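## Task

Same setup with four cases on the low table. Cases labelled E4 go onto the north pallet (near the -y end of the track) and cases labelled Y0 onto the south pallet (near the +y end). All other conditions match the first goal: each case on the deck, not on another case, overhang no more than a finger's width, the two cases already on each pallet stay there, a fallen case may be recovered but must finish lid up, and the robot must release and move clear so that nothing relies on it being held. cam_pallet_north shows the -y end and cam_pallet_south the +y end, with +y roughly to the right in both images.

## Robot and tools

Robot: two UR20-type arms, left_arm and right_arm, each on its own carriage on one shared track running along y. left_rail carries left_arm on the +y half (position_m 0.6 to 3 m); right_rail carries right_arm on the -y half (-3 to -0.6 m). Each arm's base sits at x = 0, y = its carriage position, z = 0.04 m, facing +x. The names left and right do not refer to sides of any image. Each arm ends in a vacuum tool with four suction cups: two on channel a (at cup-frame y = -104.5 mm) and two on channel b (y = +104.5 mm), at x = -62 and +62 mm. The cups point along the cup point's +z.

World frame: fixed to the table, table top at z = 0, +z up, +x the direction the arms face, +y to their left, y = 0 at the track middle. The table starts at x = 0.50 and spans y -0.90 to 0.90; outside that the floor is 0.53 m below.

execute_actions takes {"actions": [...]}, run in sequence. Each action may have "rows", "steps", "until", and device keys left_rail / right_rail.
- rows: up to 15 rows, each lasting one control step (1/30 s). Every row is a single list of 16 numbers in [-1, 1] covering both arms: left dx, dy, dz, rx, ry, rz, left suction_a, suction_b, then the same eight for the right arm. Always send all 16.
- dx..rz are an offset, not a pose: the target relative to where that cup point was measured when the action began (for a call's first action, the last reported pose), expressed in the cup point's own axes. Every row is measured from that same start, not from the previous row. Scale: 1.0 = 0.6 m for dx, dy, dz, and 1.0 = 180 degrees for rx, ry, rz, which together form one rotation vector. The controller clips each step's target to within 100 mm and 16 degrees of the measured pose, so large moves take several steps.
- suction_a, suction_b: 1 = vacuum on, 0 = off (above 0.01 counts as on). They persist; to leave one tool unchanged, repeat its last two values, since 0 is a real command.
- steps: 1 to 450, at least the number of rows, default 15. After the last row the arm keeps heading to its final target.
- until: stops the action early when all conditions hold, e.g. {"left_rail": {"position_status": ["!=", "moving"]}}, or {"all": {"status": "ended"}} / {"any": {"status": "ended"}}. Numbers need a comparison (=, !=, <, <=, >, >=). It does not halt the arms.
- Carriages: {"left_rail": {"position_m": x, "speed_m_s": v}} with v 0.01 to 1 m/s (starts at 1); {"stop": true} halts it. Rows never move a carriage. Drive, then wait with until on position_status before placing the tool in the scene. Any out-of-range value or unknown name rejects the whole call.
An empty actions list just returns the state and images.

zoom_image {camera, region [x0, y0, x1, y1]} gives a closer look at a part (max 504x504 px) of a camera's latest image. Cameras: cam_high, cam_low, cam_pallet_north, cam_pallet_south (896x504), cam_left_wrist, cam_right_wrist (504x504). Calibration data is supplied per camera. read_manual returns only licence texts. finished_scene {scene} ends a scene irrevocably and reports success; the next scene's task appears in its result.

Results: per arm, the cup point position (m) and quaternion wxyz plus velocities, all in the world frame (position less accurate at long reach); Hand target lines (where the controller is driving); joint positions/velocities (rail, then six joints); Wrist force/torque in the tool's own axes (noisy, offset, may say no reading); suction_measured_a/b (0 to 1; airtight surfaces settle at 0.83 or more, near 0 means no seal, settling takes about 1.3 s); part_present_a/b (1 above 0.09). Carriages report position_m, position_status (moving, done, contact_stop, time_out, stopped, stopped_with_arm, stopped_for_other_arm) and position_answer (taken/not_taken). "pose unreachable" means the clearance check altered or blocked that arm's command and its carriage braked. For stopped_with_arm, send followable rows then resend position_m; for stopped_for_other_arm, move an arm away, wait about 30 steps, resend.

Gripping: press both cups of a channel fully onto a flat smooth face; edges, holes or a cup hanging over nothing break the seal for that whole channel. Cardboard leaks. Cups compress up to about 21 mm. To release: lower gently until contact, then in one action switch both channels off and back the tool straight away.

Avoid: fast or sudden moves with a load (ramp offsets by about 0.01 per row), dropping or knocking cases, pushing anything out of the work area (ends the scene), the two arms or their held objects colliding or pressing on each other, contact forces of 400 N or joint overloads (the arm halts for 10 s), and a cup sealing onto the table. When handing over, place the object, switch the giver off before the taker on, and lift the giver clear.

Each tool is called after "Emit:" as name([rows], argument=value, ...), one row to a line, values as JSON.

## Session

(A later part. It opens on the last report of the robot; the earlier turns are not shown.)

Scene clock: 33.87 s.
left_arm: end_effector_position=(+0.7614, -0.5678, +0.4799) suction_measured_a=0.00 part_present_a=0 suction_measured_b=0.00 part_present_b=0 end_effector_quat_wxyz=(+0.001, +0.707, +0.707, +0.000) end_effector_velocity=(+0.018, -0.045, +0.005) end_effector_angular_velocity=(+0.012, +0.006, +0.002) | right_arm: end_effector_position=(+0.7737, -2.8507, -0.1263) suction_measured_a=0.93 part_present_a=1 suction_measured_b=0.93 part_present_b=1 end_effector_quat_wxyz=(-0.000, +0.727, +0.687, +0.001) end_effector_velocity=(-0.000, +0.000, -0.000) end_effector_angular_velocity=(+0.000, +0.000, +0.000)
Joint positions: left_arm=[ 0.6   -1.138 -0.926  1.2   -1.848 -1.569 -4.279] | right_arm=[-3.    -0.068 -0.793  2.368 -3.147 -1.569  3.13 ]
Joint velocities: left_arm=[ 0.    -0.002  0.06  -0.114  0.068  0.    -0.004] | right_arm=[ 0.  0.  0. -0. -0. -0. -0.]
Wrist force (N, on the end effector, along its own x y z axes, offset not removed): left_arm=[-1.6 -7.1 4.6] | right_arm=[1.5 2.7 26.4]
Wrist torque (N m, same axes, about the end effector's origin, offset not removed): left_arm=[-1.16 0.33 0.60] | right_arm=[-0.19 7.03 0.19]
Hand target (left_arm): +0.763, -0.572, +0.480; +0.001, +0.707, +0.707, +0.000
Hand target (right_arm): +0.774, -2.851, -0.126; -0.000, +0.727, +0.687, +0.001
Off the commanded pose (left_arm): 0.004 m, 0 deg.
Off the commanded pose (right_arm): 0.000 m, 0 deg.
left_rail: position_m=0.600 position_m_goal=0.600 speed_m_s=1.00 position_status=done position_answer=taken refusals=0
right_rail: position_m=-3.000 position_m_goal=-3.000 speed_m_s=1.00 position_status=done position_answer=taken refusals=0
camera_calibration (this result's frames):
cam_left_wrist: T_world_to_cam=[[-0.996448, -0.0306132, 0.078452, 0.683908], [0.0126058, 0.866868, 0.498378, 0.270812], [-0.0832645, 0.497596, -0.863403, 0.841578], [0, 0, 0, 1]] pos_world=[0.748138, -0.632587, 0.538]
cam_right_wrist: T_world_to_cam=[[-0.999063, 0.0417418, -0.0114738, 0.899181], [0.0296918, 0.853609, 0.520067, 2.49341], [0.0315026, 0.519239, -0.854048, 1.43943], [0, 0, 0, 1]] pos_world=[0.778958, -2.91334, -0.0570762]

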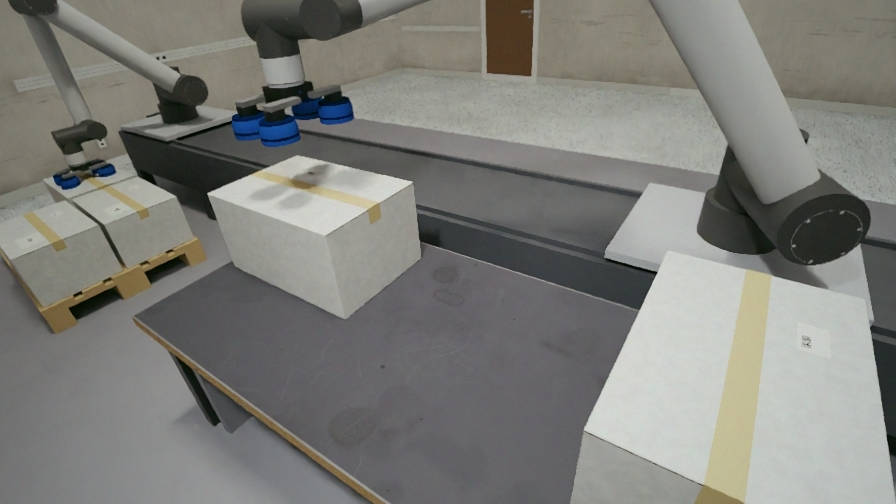

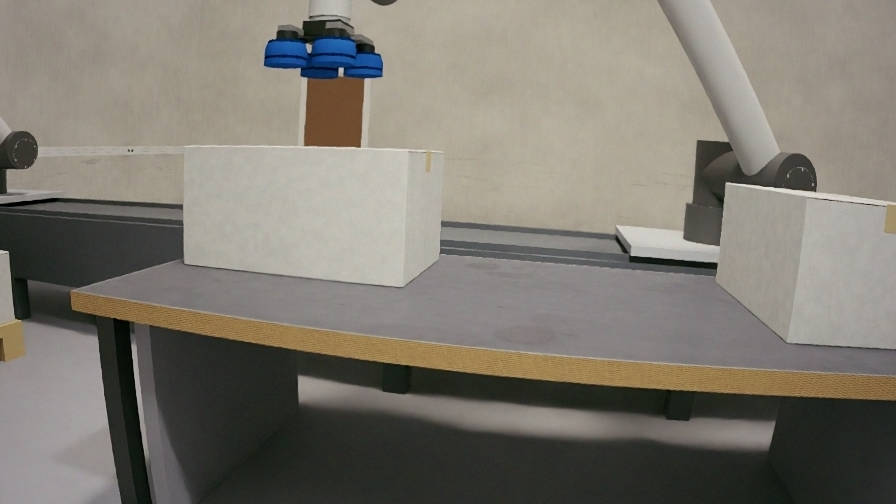

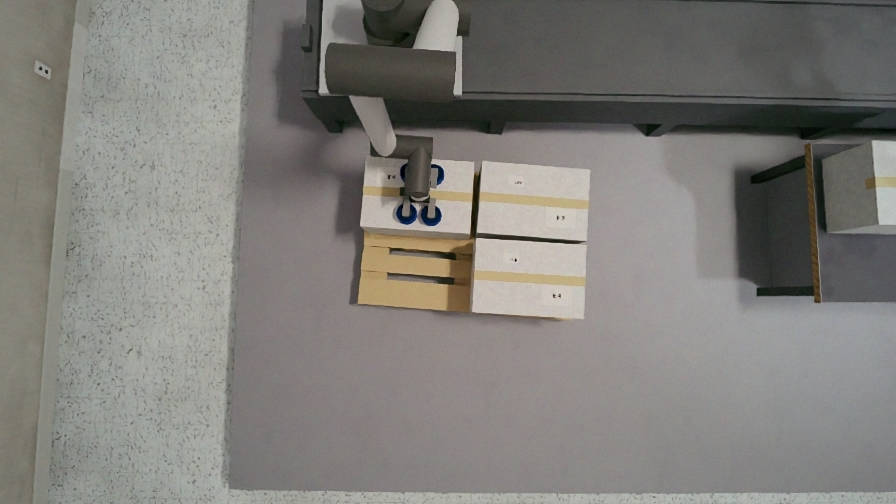

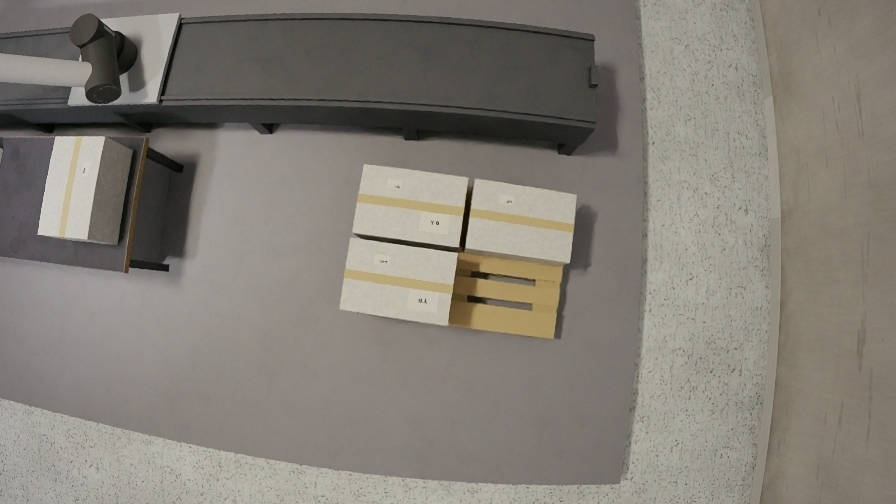

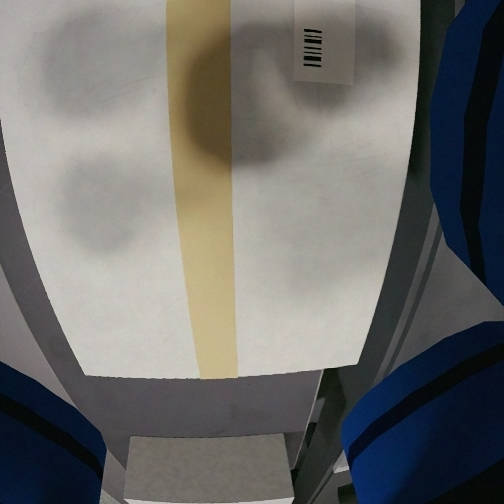

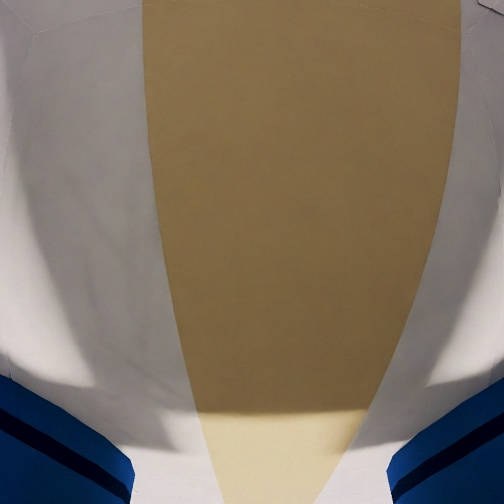

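Emit:
execute_actions([
  {"rows":[[-0.025,0.007,0.27,0,0,0,0,0,0,0,0.002,0,0,0,1,1]],"steps":14},
])

Scene clock: 34.73 s.
left_arm: end_effector_position=(+0.7654, -0.5821, +0.3210) suction_measured_a=0.00 part_present_a=0 suction_measured_b=0.00 part_present_b=0 end_effector_quat_wxyz=(+0.001, +0.707, +0.707, +0.000) end_effector_velocity=(+0.006, -0.012, -0.034) end_effector_angular_velocity=(-0.013, -0.006, +0.000) | right_arm: end_effector_position=(+0.7737, -2.8507, -0.1275) suction_measured_a=0.93 part_present_a=1 suction_measured_b=0.93 part_present_b=1 end_effector_quat_wxyz=(-0.000, +0.727, +0.687, +0.001) end_effector_velocity=(+0.000, -0.000, -0.000) end_effector_angular_velocity=(-0.000, -0.000, +0.000)
Joint positions: left_arm=[ 0.6   -1.14  -0.841  1.28  -2.011 -1.57  -4.281] | right_arm=[-3.    -0.068 -0.791  2.367 -3.148 -1.569  3.13 ]
Joint velocities: left_arm=[ 0.     0.     0.029  0.001 -0.044 -0.     0.   ] | right_arm=[ 0. -0.  0. -0. -0.  0. -0.]
Wrist force (N, on the end effector, along its own x y z axes, offset not removed): left_arm=[0.2 -5.4 5.5] | right_arm=[0.9 3.1 21.1]
Wrist torque (N m, same axes, about the end effector's origin, offset not removed): left_arm=[-0.86 0.17 0.61] | right_arm=[-0.05 7.05 0.25]
Hand target (left_arm): +0.766, -0.583, +0.318; +0.001, +0.707, +0.707, +0.000
Hand target (right_arm): +0.774, -2.851, -0.127; -0.000, +0.727, +0.687, +0.001
Off the commanded pose (left_arm): 0.003 m, 0 deg.
Off the commanded pose (right_arm): 0.000 m, 0 deg.
left_rail: position_m=0.600 position_m_goal=0.600 speed_m_s=1.00 position_status=done position_answer=taken refusals=0
right_rail: position_m=-3.000 position_m_goal=-3.000 speed_m_s=1.00 position_status=done position_answer=taken refusals=0
camera_calibration (this result's frames):
cam_left_wrist: T_world_to_cam=[[-0.996392, -0.0306713, 0.0791358, 0.699624], [0.0129693, 0.866442, 0.49911, 0.361621], [-0.0838749, 0.498335, -0.862918, 0.712579], [0, 0, 0, 1]] pos_world=[0.752177, -0.646968, 0.379043]
cam_right_wrist: T_world_to_cam=[[-0.999063, 0.0417425, -0.0114748, 0.89917], [0.0296919, 0.853609, 0.520067, 2.49403], [0.0315039, 0.519239, -0.854048, 1.43841], [0, 0, 0, 1]] pos_world=[0.778959, -2.91334, -0.0582672]

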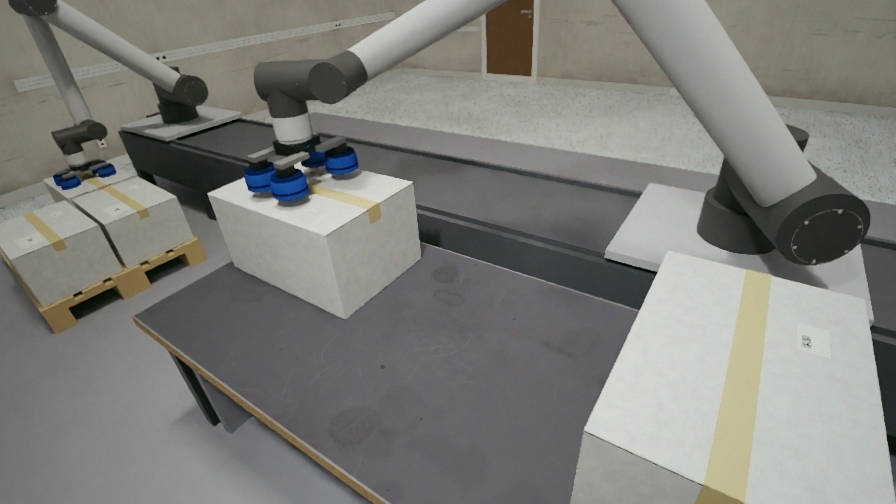

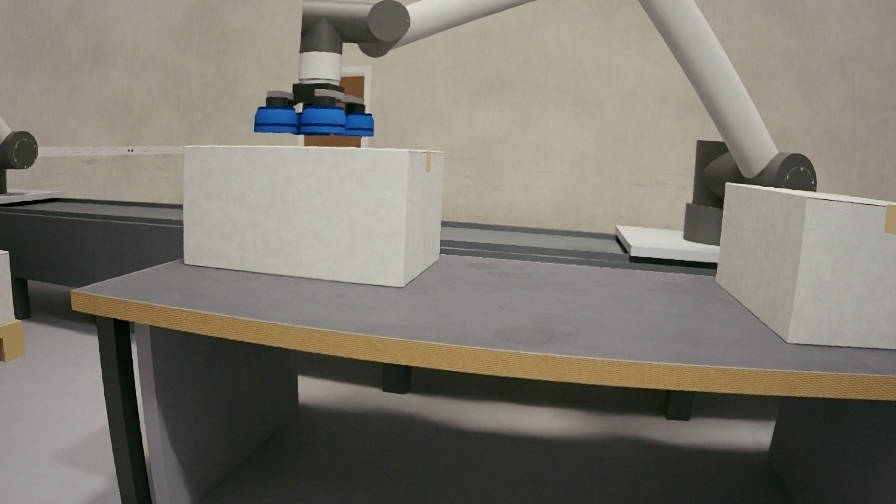

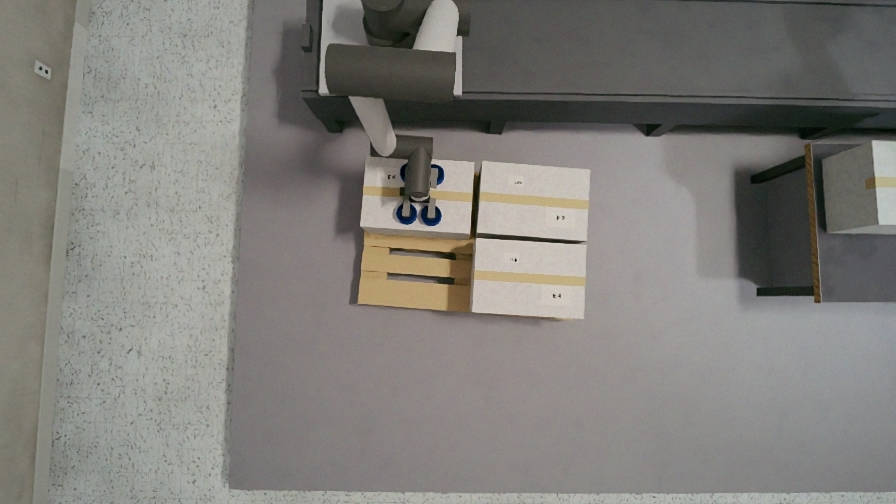

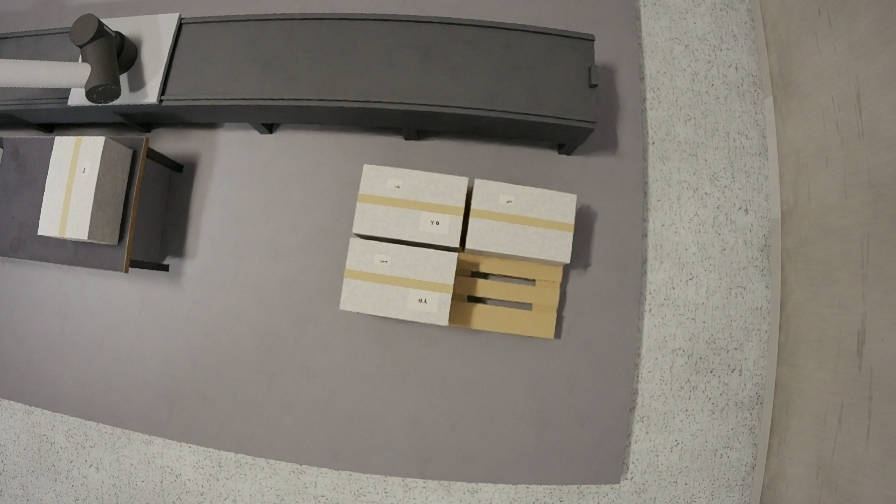

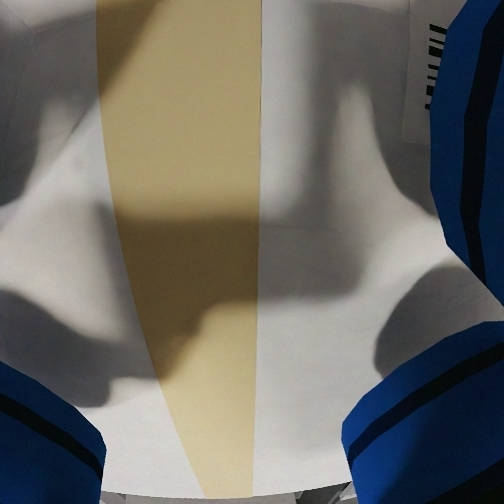

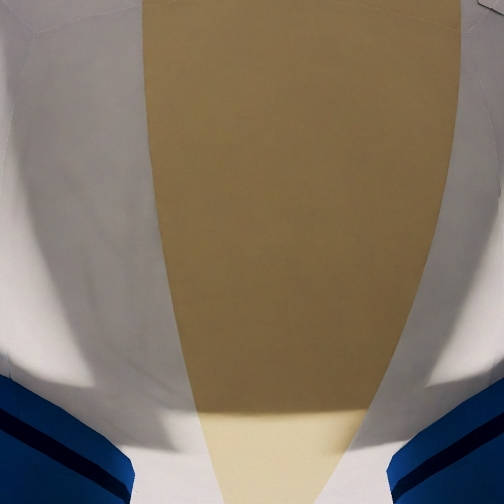

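Emit:
execute_actions([
  {"rows":[[0,0,0.015,0,0,0,0,0,0,0,0.002,0,0,0,1,1],[0,0,0.03,0,0,0,0,0,0,0,0.002,0,0,0,1,1],[0,0,0.042,0,0,0,0,0,0,0,0.002,0,0,0,1,1],[0,0,0.052,0,0,0,0,0,0,0,0.002,0,0,0,1,1],[0,0,0.06,0,0,0,0,0,0,0,0.002,0,0,0,1,1]],"steps":13},
])

Scene clock: 35.43 s.
left_arm: end_effector_position=(+0.7655, -0.5822, +0.2861) suction_measured_a=0.00 part_present_a=0 suction_measured_b=0.00 part_present_b=0 end_effector_quat_wxyz=(+0.001, +0.707, +0.707, +0.000) end_effector_velocity=(+0.000, -0.001, -0.008) end_effector_angular_velocity=(-0.004, -0.001, -0.000) | right_arm: end_effector_position=(+0.7737, -2.8507, -0.1286) suction_measured_a=0.93 part_present_a=1 suction_measured_b=0.93 part_present_b=1 end_effector_quat_wxyz=(+0.000, +0.727, +0.687, +0.001) end_effector_velocity=(-0.000, +0.000, -0.000) end_effector_angular_velocity=(+0.000, +0.000, +0.000)
Joint positions: left_arm=[ 0.6   -1.14  -0.823  1.298 -2.048 -1.57  -4.281] | right_arm=[-3.    -0.068 -0.789  2.367 -3.15  -1.569  3.13 ]
Joint velocities: left_arm=[ 0.    -0.     0.005  0.003 -0.012 -0.001  0.   ] | right_arm=[ 0.  0.  0. -0. -0. -0.  0.]
Wrist force (N, on the end effector, along its own x y z axes, offset not removed): left_arm=[5.1 -7.5 -19.2] | right_arm=[15.7 -10.3 -29.2]
Wrist torque (N m, same axes, about the end effector's origin, offset not removed): left_arm=[-0.81 -0.06 0.71] | right_arm=[-4.56 -2.97 1.84]
Hand target (left_arm): +0.765, -0.582, +0.285; +0.001, +0.707, +0.707, +0.000
Hand target (right_arm): +0.774, -2.851, -0.129; -0.000, +0.727, +0.687, +0.001
Off the commanded pose (left_arm): 0.001 m, 0 deg.
Off the commanded pose (right_arm): 0.000 m, 0 deg.
left_rail: position_m=0.600 position_m_goal=0.600 speed_m_s=1.00 position_status=done position_answer=taken refusals=0
right_rail: position_m=-3.000 position_m_goal=-3.000 speed_m_s=1.00 position_status=done position_answer=taken refusals=0
camera_calibration (this result's frames):
cam_left_wrist: T_world_to_cam=[[-0.996406, -0.030665, 0.0789603, 0.70252], [0.0128799, 0.866484, 0.499039, 0.37921], [-0.0837209, 0.498262, -0.862975, 0.682362], [0, 0, 0, 1]] pos_world=[0.752239, -0.647032, 0.344149]
cam_right_wrist: T_world_to_cam=[[-0.99906, 0.0417427, -0.0116978, 0.89918], [0.0295778, 0.853638, 0.520026, 2.49476], [0.0316929, 0.519191, -0.854071, 1.43718], [0, 0, 0, 1]] pos_world=[0.778997, -2.91333, -0.0593669]

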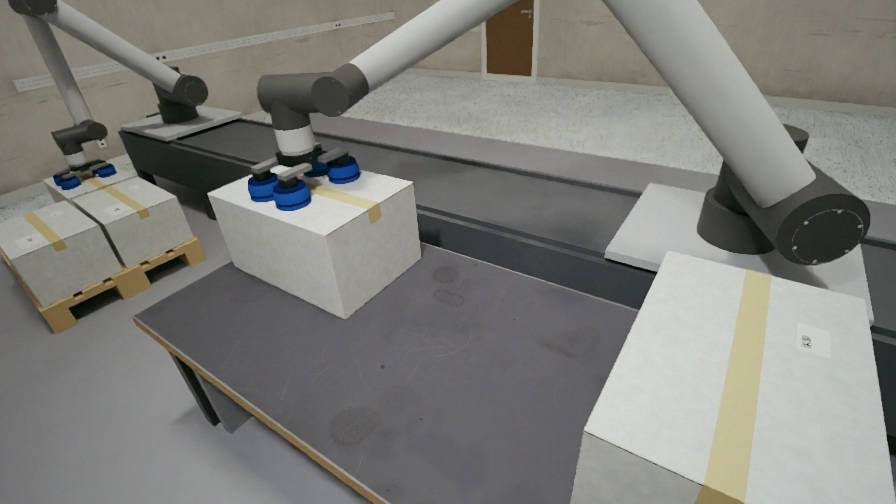

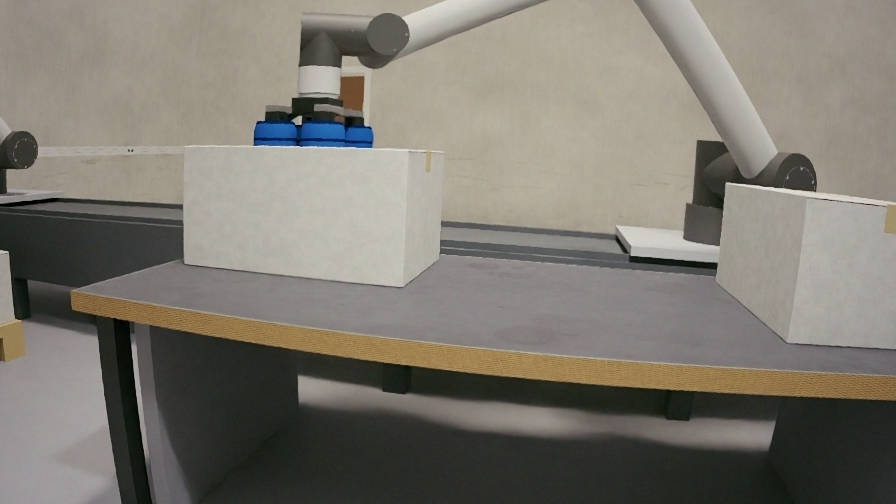

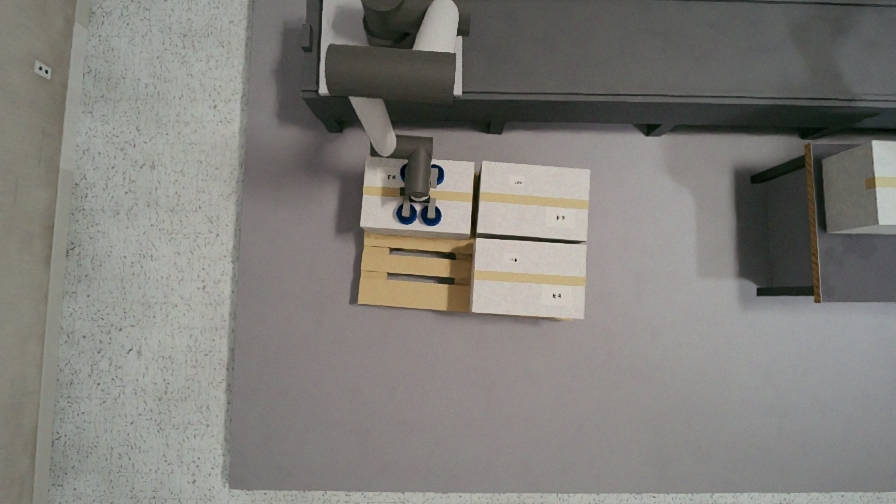

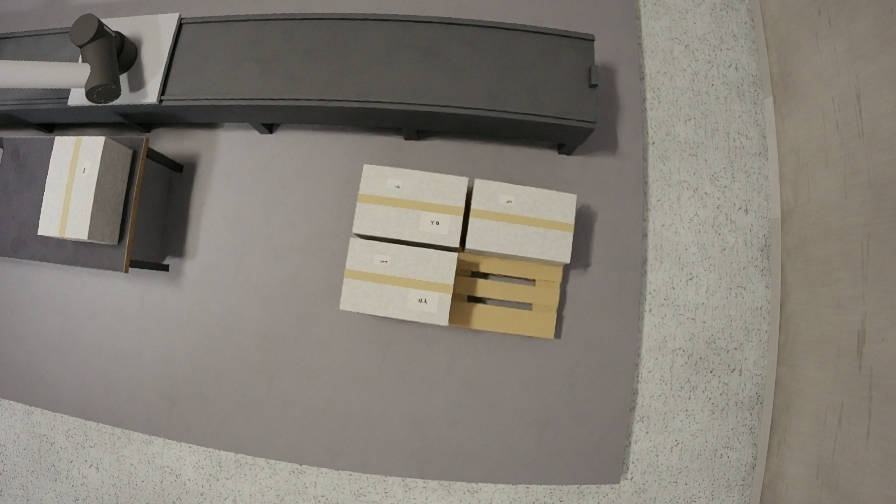

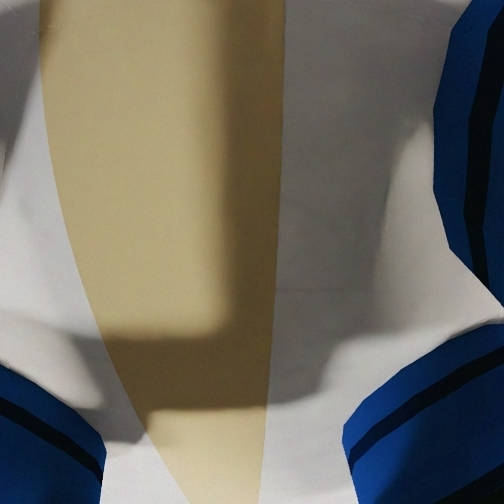

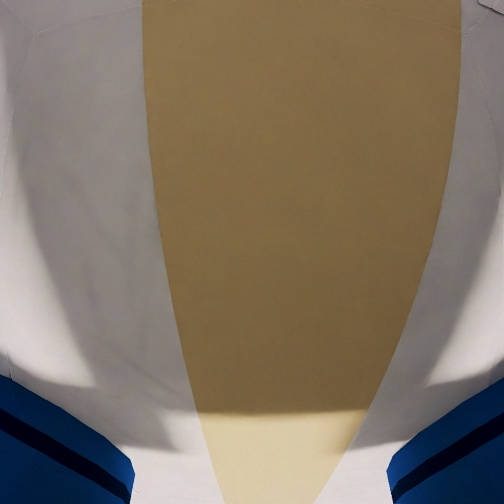

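Emit:
execute_actions([
  {"rows":[[0,0,0.004,0,0,0,1,1,0,0,-0.005,0,0,0,0,0],[0,0,0.007,0,0,0,1,1,0,0,-0.01,0,0,0,0,0],[0,0,0.01,0,0,0,1,1,0,0,-0.015,0,0,0,0,0],[0,0,0.012,0,0,0,1,1,0,0,-0.02,0,0,0,0,0],[0,0,0.014,0,0,0,1,1,0,0,-0.026,0,0,0,0,0],[0,0,0.014,0,0,0,1,1,0,0,-0.032,0,0,0,0,0],[0,0,0.014,0,0,0,1,1,0,0,-0.04,0,0,0,0,0],[0,0,0.014,0,0,0,1,1,0,0,-0.05,0,0,0,0,0],[0,0,0.014,0,0,0,1,1,0,0,-0.07,0,0,0,0,0],[0,0,0.014,0,0,0,1,1,0,0,-0.1,0,0,0,0,0],[0,0,0.014,0,0,0,1,1,0,0,-0.2,0,0,0,0,0]],"steps":20},
])

Scene clock: 38.73 s.
left_arm: end_effector_position=(+0.7655, -0.5821, +0.2776) suction_measured_a=0.90 part_present_a=1 suction_measured_b=0.90 part_present_b=1 end_effector_quat_wxyz=(+0.001, +0.707, +0.707, +0.000) end_effector_velocity=(+0.000, +0.000, +0.000) end_effector_angular_velocity=(-0.000, -0.000, +0.000) | right_arm: end_effector_position=(+0.7734, -2.8505, -0.0136) suction_measured_a=0.00 part_present_a=0 suction_measured_b=0.00 part_present_b=0 end_effector_quat_wxyz=(+0.000, +0.727, +0.687, +0.002) end_effector_velocity=(+0.001, -0.001, +0.058) end_effector_angular_velocity=(+0.001, +0.014, +0.001)
Joint positions: left_arm=[ 0.6   -1.14  -0.818  1.303 -2.057 -1.57  -4.281] | right_arm=[-3.    -0.068 -0.981  2.384 -2.976 -1.569  3.13 ]
Joint velocities: left_arm=[ 0. -0. -0.  0.  0.  0. -0.] | right_arm=[ 0.    -0.001 -0.099 -0.007  0.121  0.    -0.003]
Wrist force (N, on the end effector, along its own x y z axes, offset not removed): left_arm=[-1.4 -7.2 36.5] | right_arm=[4.8 4.3 -5.9]
Wrist torque (N m, same axes, about the end effector's origin, offset not removed): left_arm=[-0.27 4.18 0.79] | right_arm=[0.48 -1.33 0.34]
Hand target (left_arm): +0.766, -0.582, +0.278; +0.001, +0.707, +0.707, +0.000
Hand target (right_arm): +0.774, -2.851, -0.009; +0.000, +0.727, +0.687, +0.001
Off the commanded pose (left_arm): 0.000 m, 0 deg.
Off the commanded pose (right_arm): 0.005 m, 0 deg.
left_rail: position_m=0.600 position_m_goal=0.600 speed_m_s=1.00 position_status=done position_answer=taken refusals=0
right_rail: position_m=-3.000 position_m_goal=-3.000 speed_m_s=1.00 position_status=done position_answer=taken refusals=0
camera_calibration (this result's frames):
cam_left_wrist: T_world_to_cam=[[-0.996396, -0.0306955, 0.0790773, 0.703169], [0.012923, 0.866418, 0.499152, 0.383345], [-0.0838357, 0.498375, -0.862899, 0.675087], [0, 0, 0, 1]] pos_world=[0.752277, -0.647, 0.335579]
cam_right_wrist: T_world_to_cam=[[-0.999039, 0.0418429, -0.0130787, 0.900411], [0.0289429, 0.853609, 0.520109, 2.43522], [0.032927, 0.51923, -0.854, 1.53447], [0, 0, 0, 1]] pos_world=[0.778538, -2.91315, 0.0556284]

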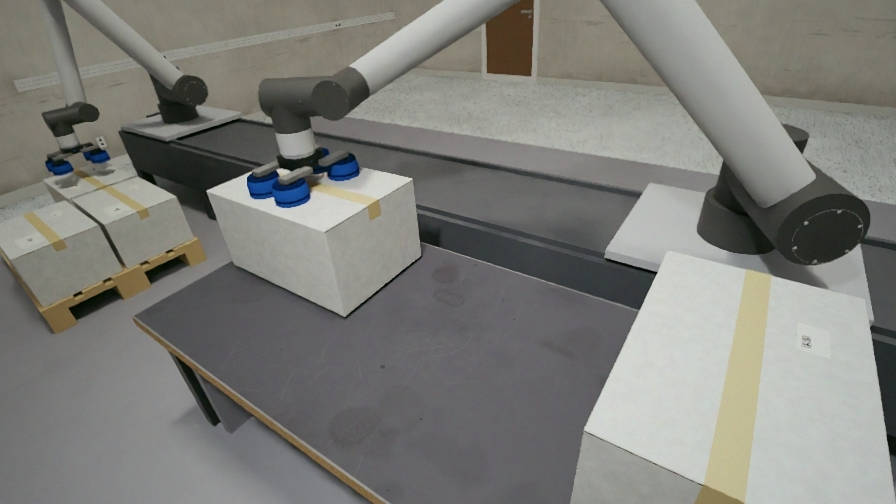

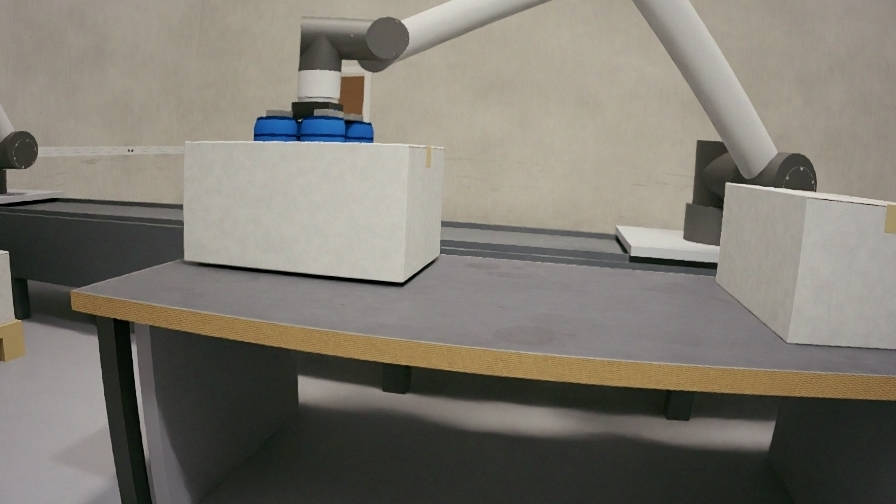

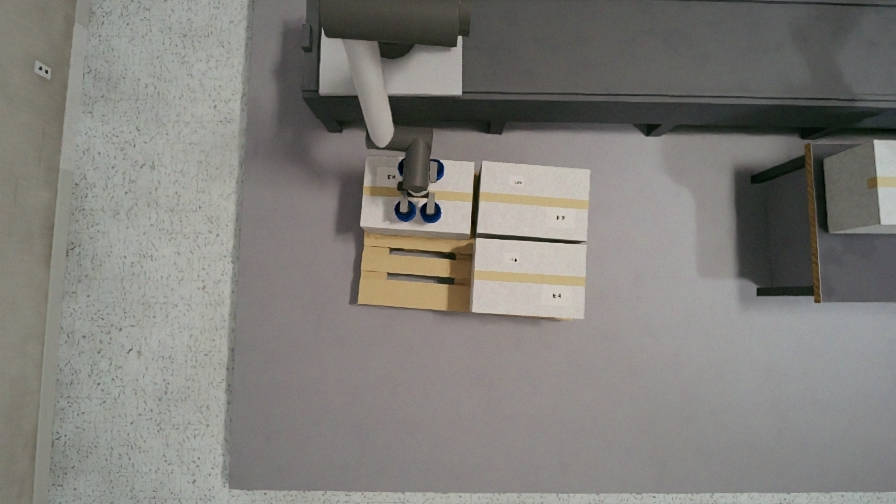

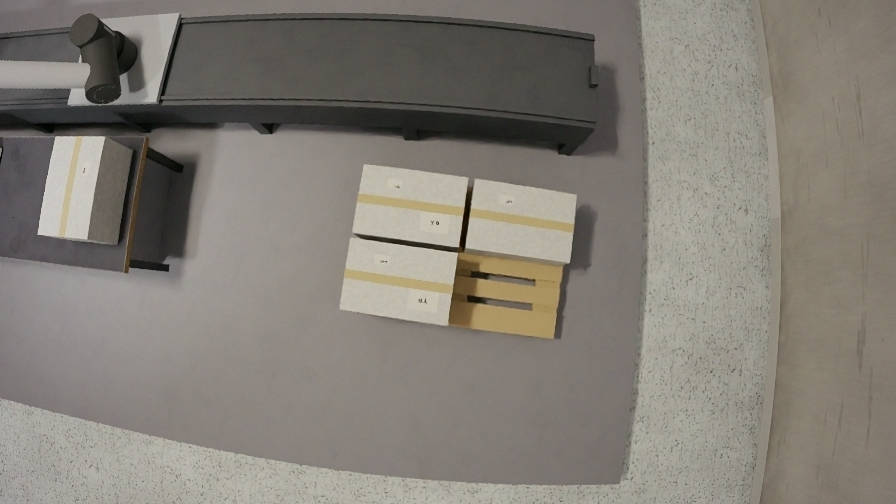

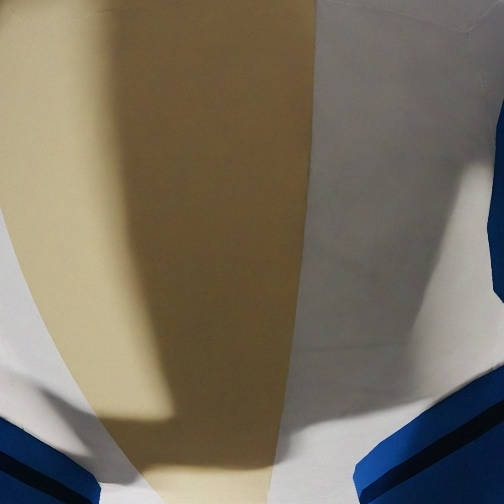

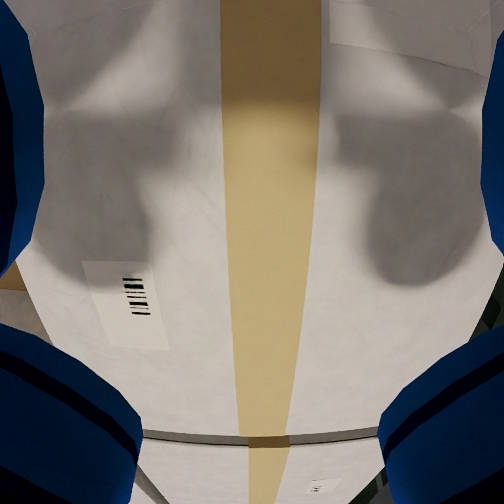

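Emit:
execute_actions([
  {"rows":[[0,0,-0.01,0,0,0,1,1,0.1,0,-0.1,0,0,-0.05,0,0],[0,0,-0.025,0,0,0,1,1,0.83,0,-0.8,0,0,-0.518,0,0],[0,0,-0.045,0,0,0,1,1,0.83,0,-0.8,0,0,-0.518,0,0],[0,0,-0.07,0,0,0,1,1,0.83,0,-0.8,0,0,-0.518,0,0],[0,0,-0.1,0,0,0,1,1,0.83,0,-0.8,0,0,-0.518,0,0],[0,0,-0.14,0,0,0,1,1,0.83,0,-0.8,0,0,-0.518,0,0],[0.02,0,-0.2,0,0,0,1,1,0.83,0,-0.8,0,0,-0.518,0,0],[0.2,0,-0.54,0,0,0,1,1,0.83,0,-0.8,0,0,-0.518,0,0]],"steps":14},
  {"left_rail":{"position_m":3.0},"right_rail":{"position_m":-0.6},"steps":36},
  {"rows":[[0.05,0.02,0,0,0,0,1,1,0,0.1,0,0,0,0,0,0],[0.1,0.04,0,0,0,0,1,1,-0.08,1,0,0,0,0,0,0],[0.95,0.4,0,0,0,0,1,1,-0.08,1,0,0,0,0,0,0]],"steps":42},
  {"rows":[[0.97,0.42,0.58,0,0,0.0194,1,1,0,0,0,0,0,0,0,0]],"steps":12},
])

Scene clock: 42.90 s.
left_arm: end_effector_position=(+1.0712, +2.6828, +0.4942) suction_measured_a=0.90 part_present_a=1 suction_measured_b=0.90 part_present_b=1 end_effector_quat_wxyz=(-0.002, +0.727, +0.687, +0.000) end_effector_velocity=(+0.186, +0.491, -0.294) end_effector_angular_velocity=(-0.011, +0.002, -0.027) | right_arm: end_effector_position=(+0.8471, +0.6458, +0.4670) suction_measured_a=0.00 part_present_a=0 suction_measured_b=0.00 part_present_b=0 end_effector_quat_wxyz=(+0.001, -0.000, +1.000, +0.002) end_effector_velocity=(-0.000, -0.000, +0.001) end_effector_angular_velocity=(+0.000, -0.000, +0.001)
Joint positions: left_arm=[ 3.    -0.469 -1.24   1.677 -2.005 -1.57  -3.555] | right_arm=[-0.6    0.84  -0.777  0.95  -1.748 -1.57   2.41 ]
Joint velocities: left_arm=[ 0.     0.477  0.187  0.18  -0.371 -0.009  0.504] | right_arm=[ 0.     0.    -0.001  0.001 -0.001 -0.    -0.001]
Wrist force (N, on the end effector, along its own x y z axes, offset not removed): left_arm=[-21.9 -6.1 31.7] | right_arm=[5.9 3.9 -9.2]
Wrist torque (N m, same axes, about the end effector's origin, offset not removed): left_arm=[-0.73 0.19 0.56] | right_arm=[0.42 -1.49 0.39]
Hand target (left_arm): +1.094, +2.746, +0.458; -0.001, +0.727, +0.686, +0.000
Hand target (right_arm): +0.847, +0.646, +0.467; +0.001, -0.000, +1.000, +0.002
Off the commanded pose (left_arm): 0.508 m, 0 deg; position clipped at the last step of the last action.
Off the commanded pose (right_arm): 0.000 m, 0 deg.
left_rail: position_m=3.000 position_m_goal=3.000 speed_m_s=1.00 position_status=done position_answer=taken refusals=0
right_rail: position_m=-0.600 position_m_goal=-0.600 speed_m_s=1.00 position_status=done position_answer=taken refusals=0
camera_calibration (this result's frames):
cam_left_wrist: T_world_to_cam=[[-0.996284, 0.024273, 0.082643, 0.941476], [0.0626414, 0.862732, 0.501767, -2.6022], [-0.0591193, 0.505079, -0.861046, -0.784893], [0, 0, 0, 1]] pos_world=[1.05458, 2.61858, 0.552065]
cam_right_wrist: T_world_to_cam=[[0.0147297, -0.999804, -0.0131967, 0.648053], [-0.855723, -0.019432, 0.517068, 0.513318], [-0.517224, 0.00367644, -0.855842, 0.926958], [0, 0, 0, 1]] pos_world=[0.909157, 0.654493, 0.536462]

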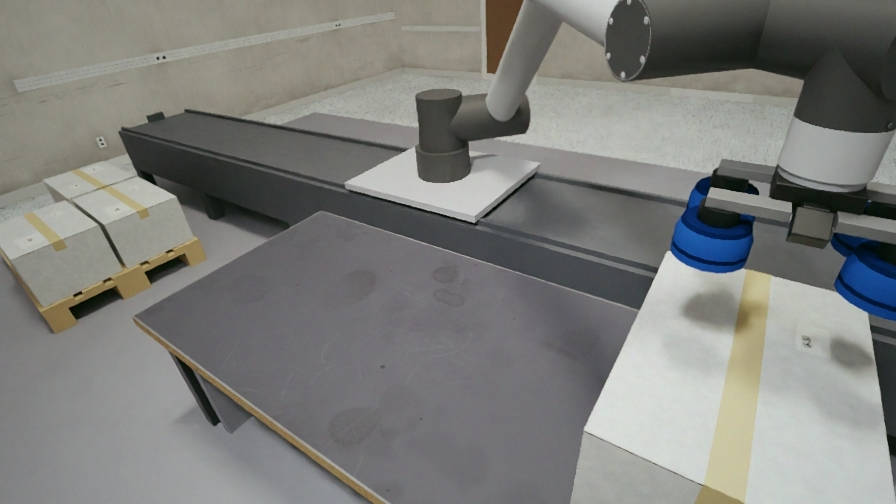

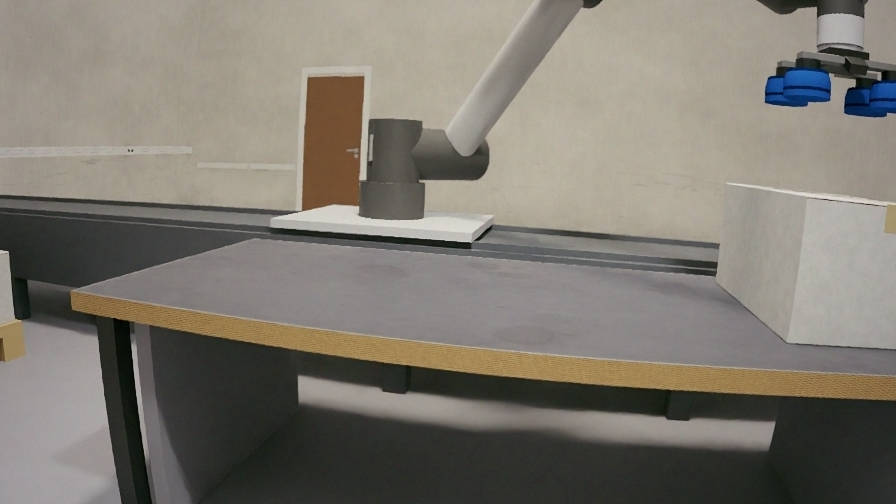

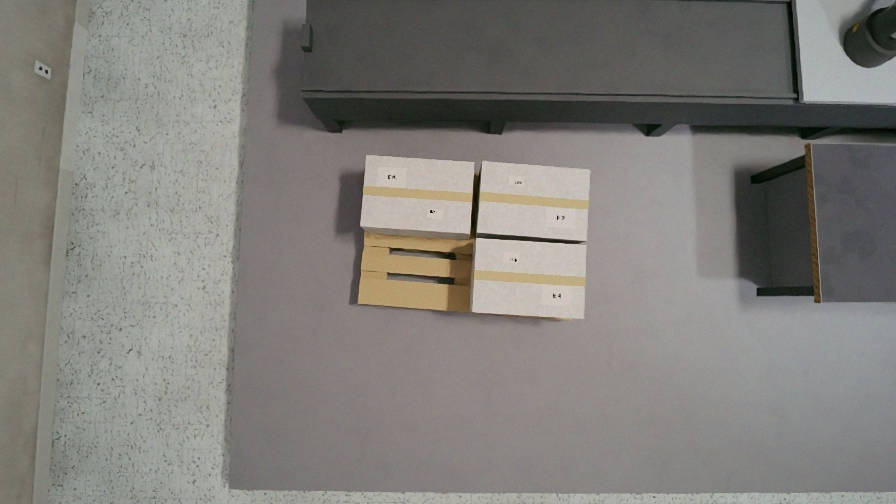

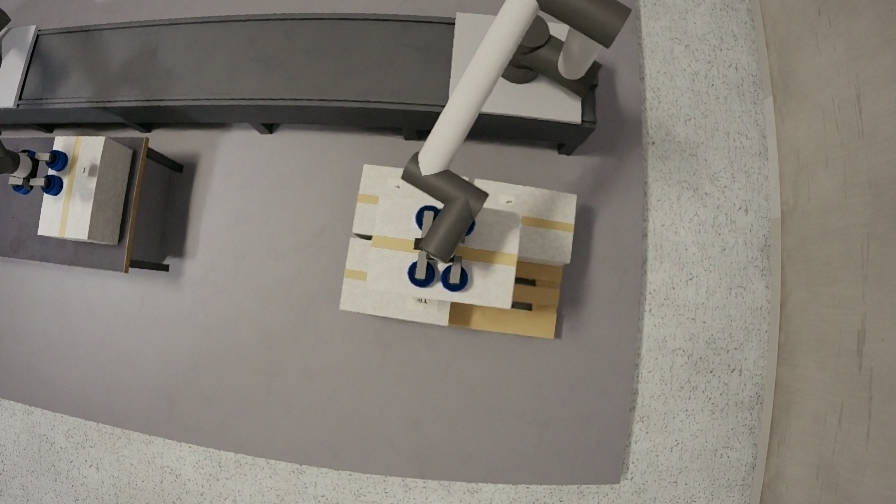

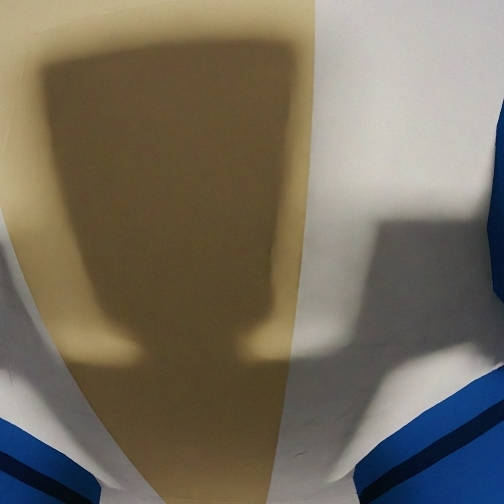

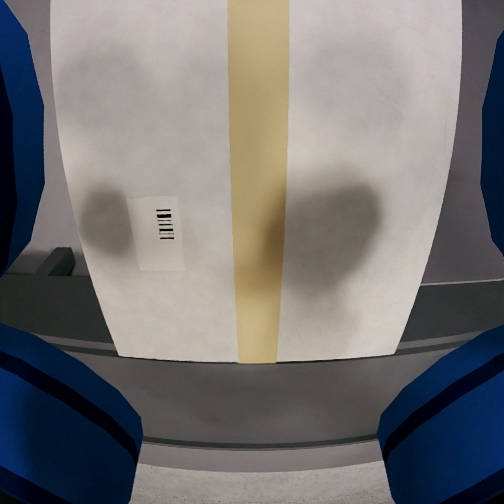

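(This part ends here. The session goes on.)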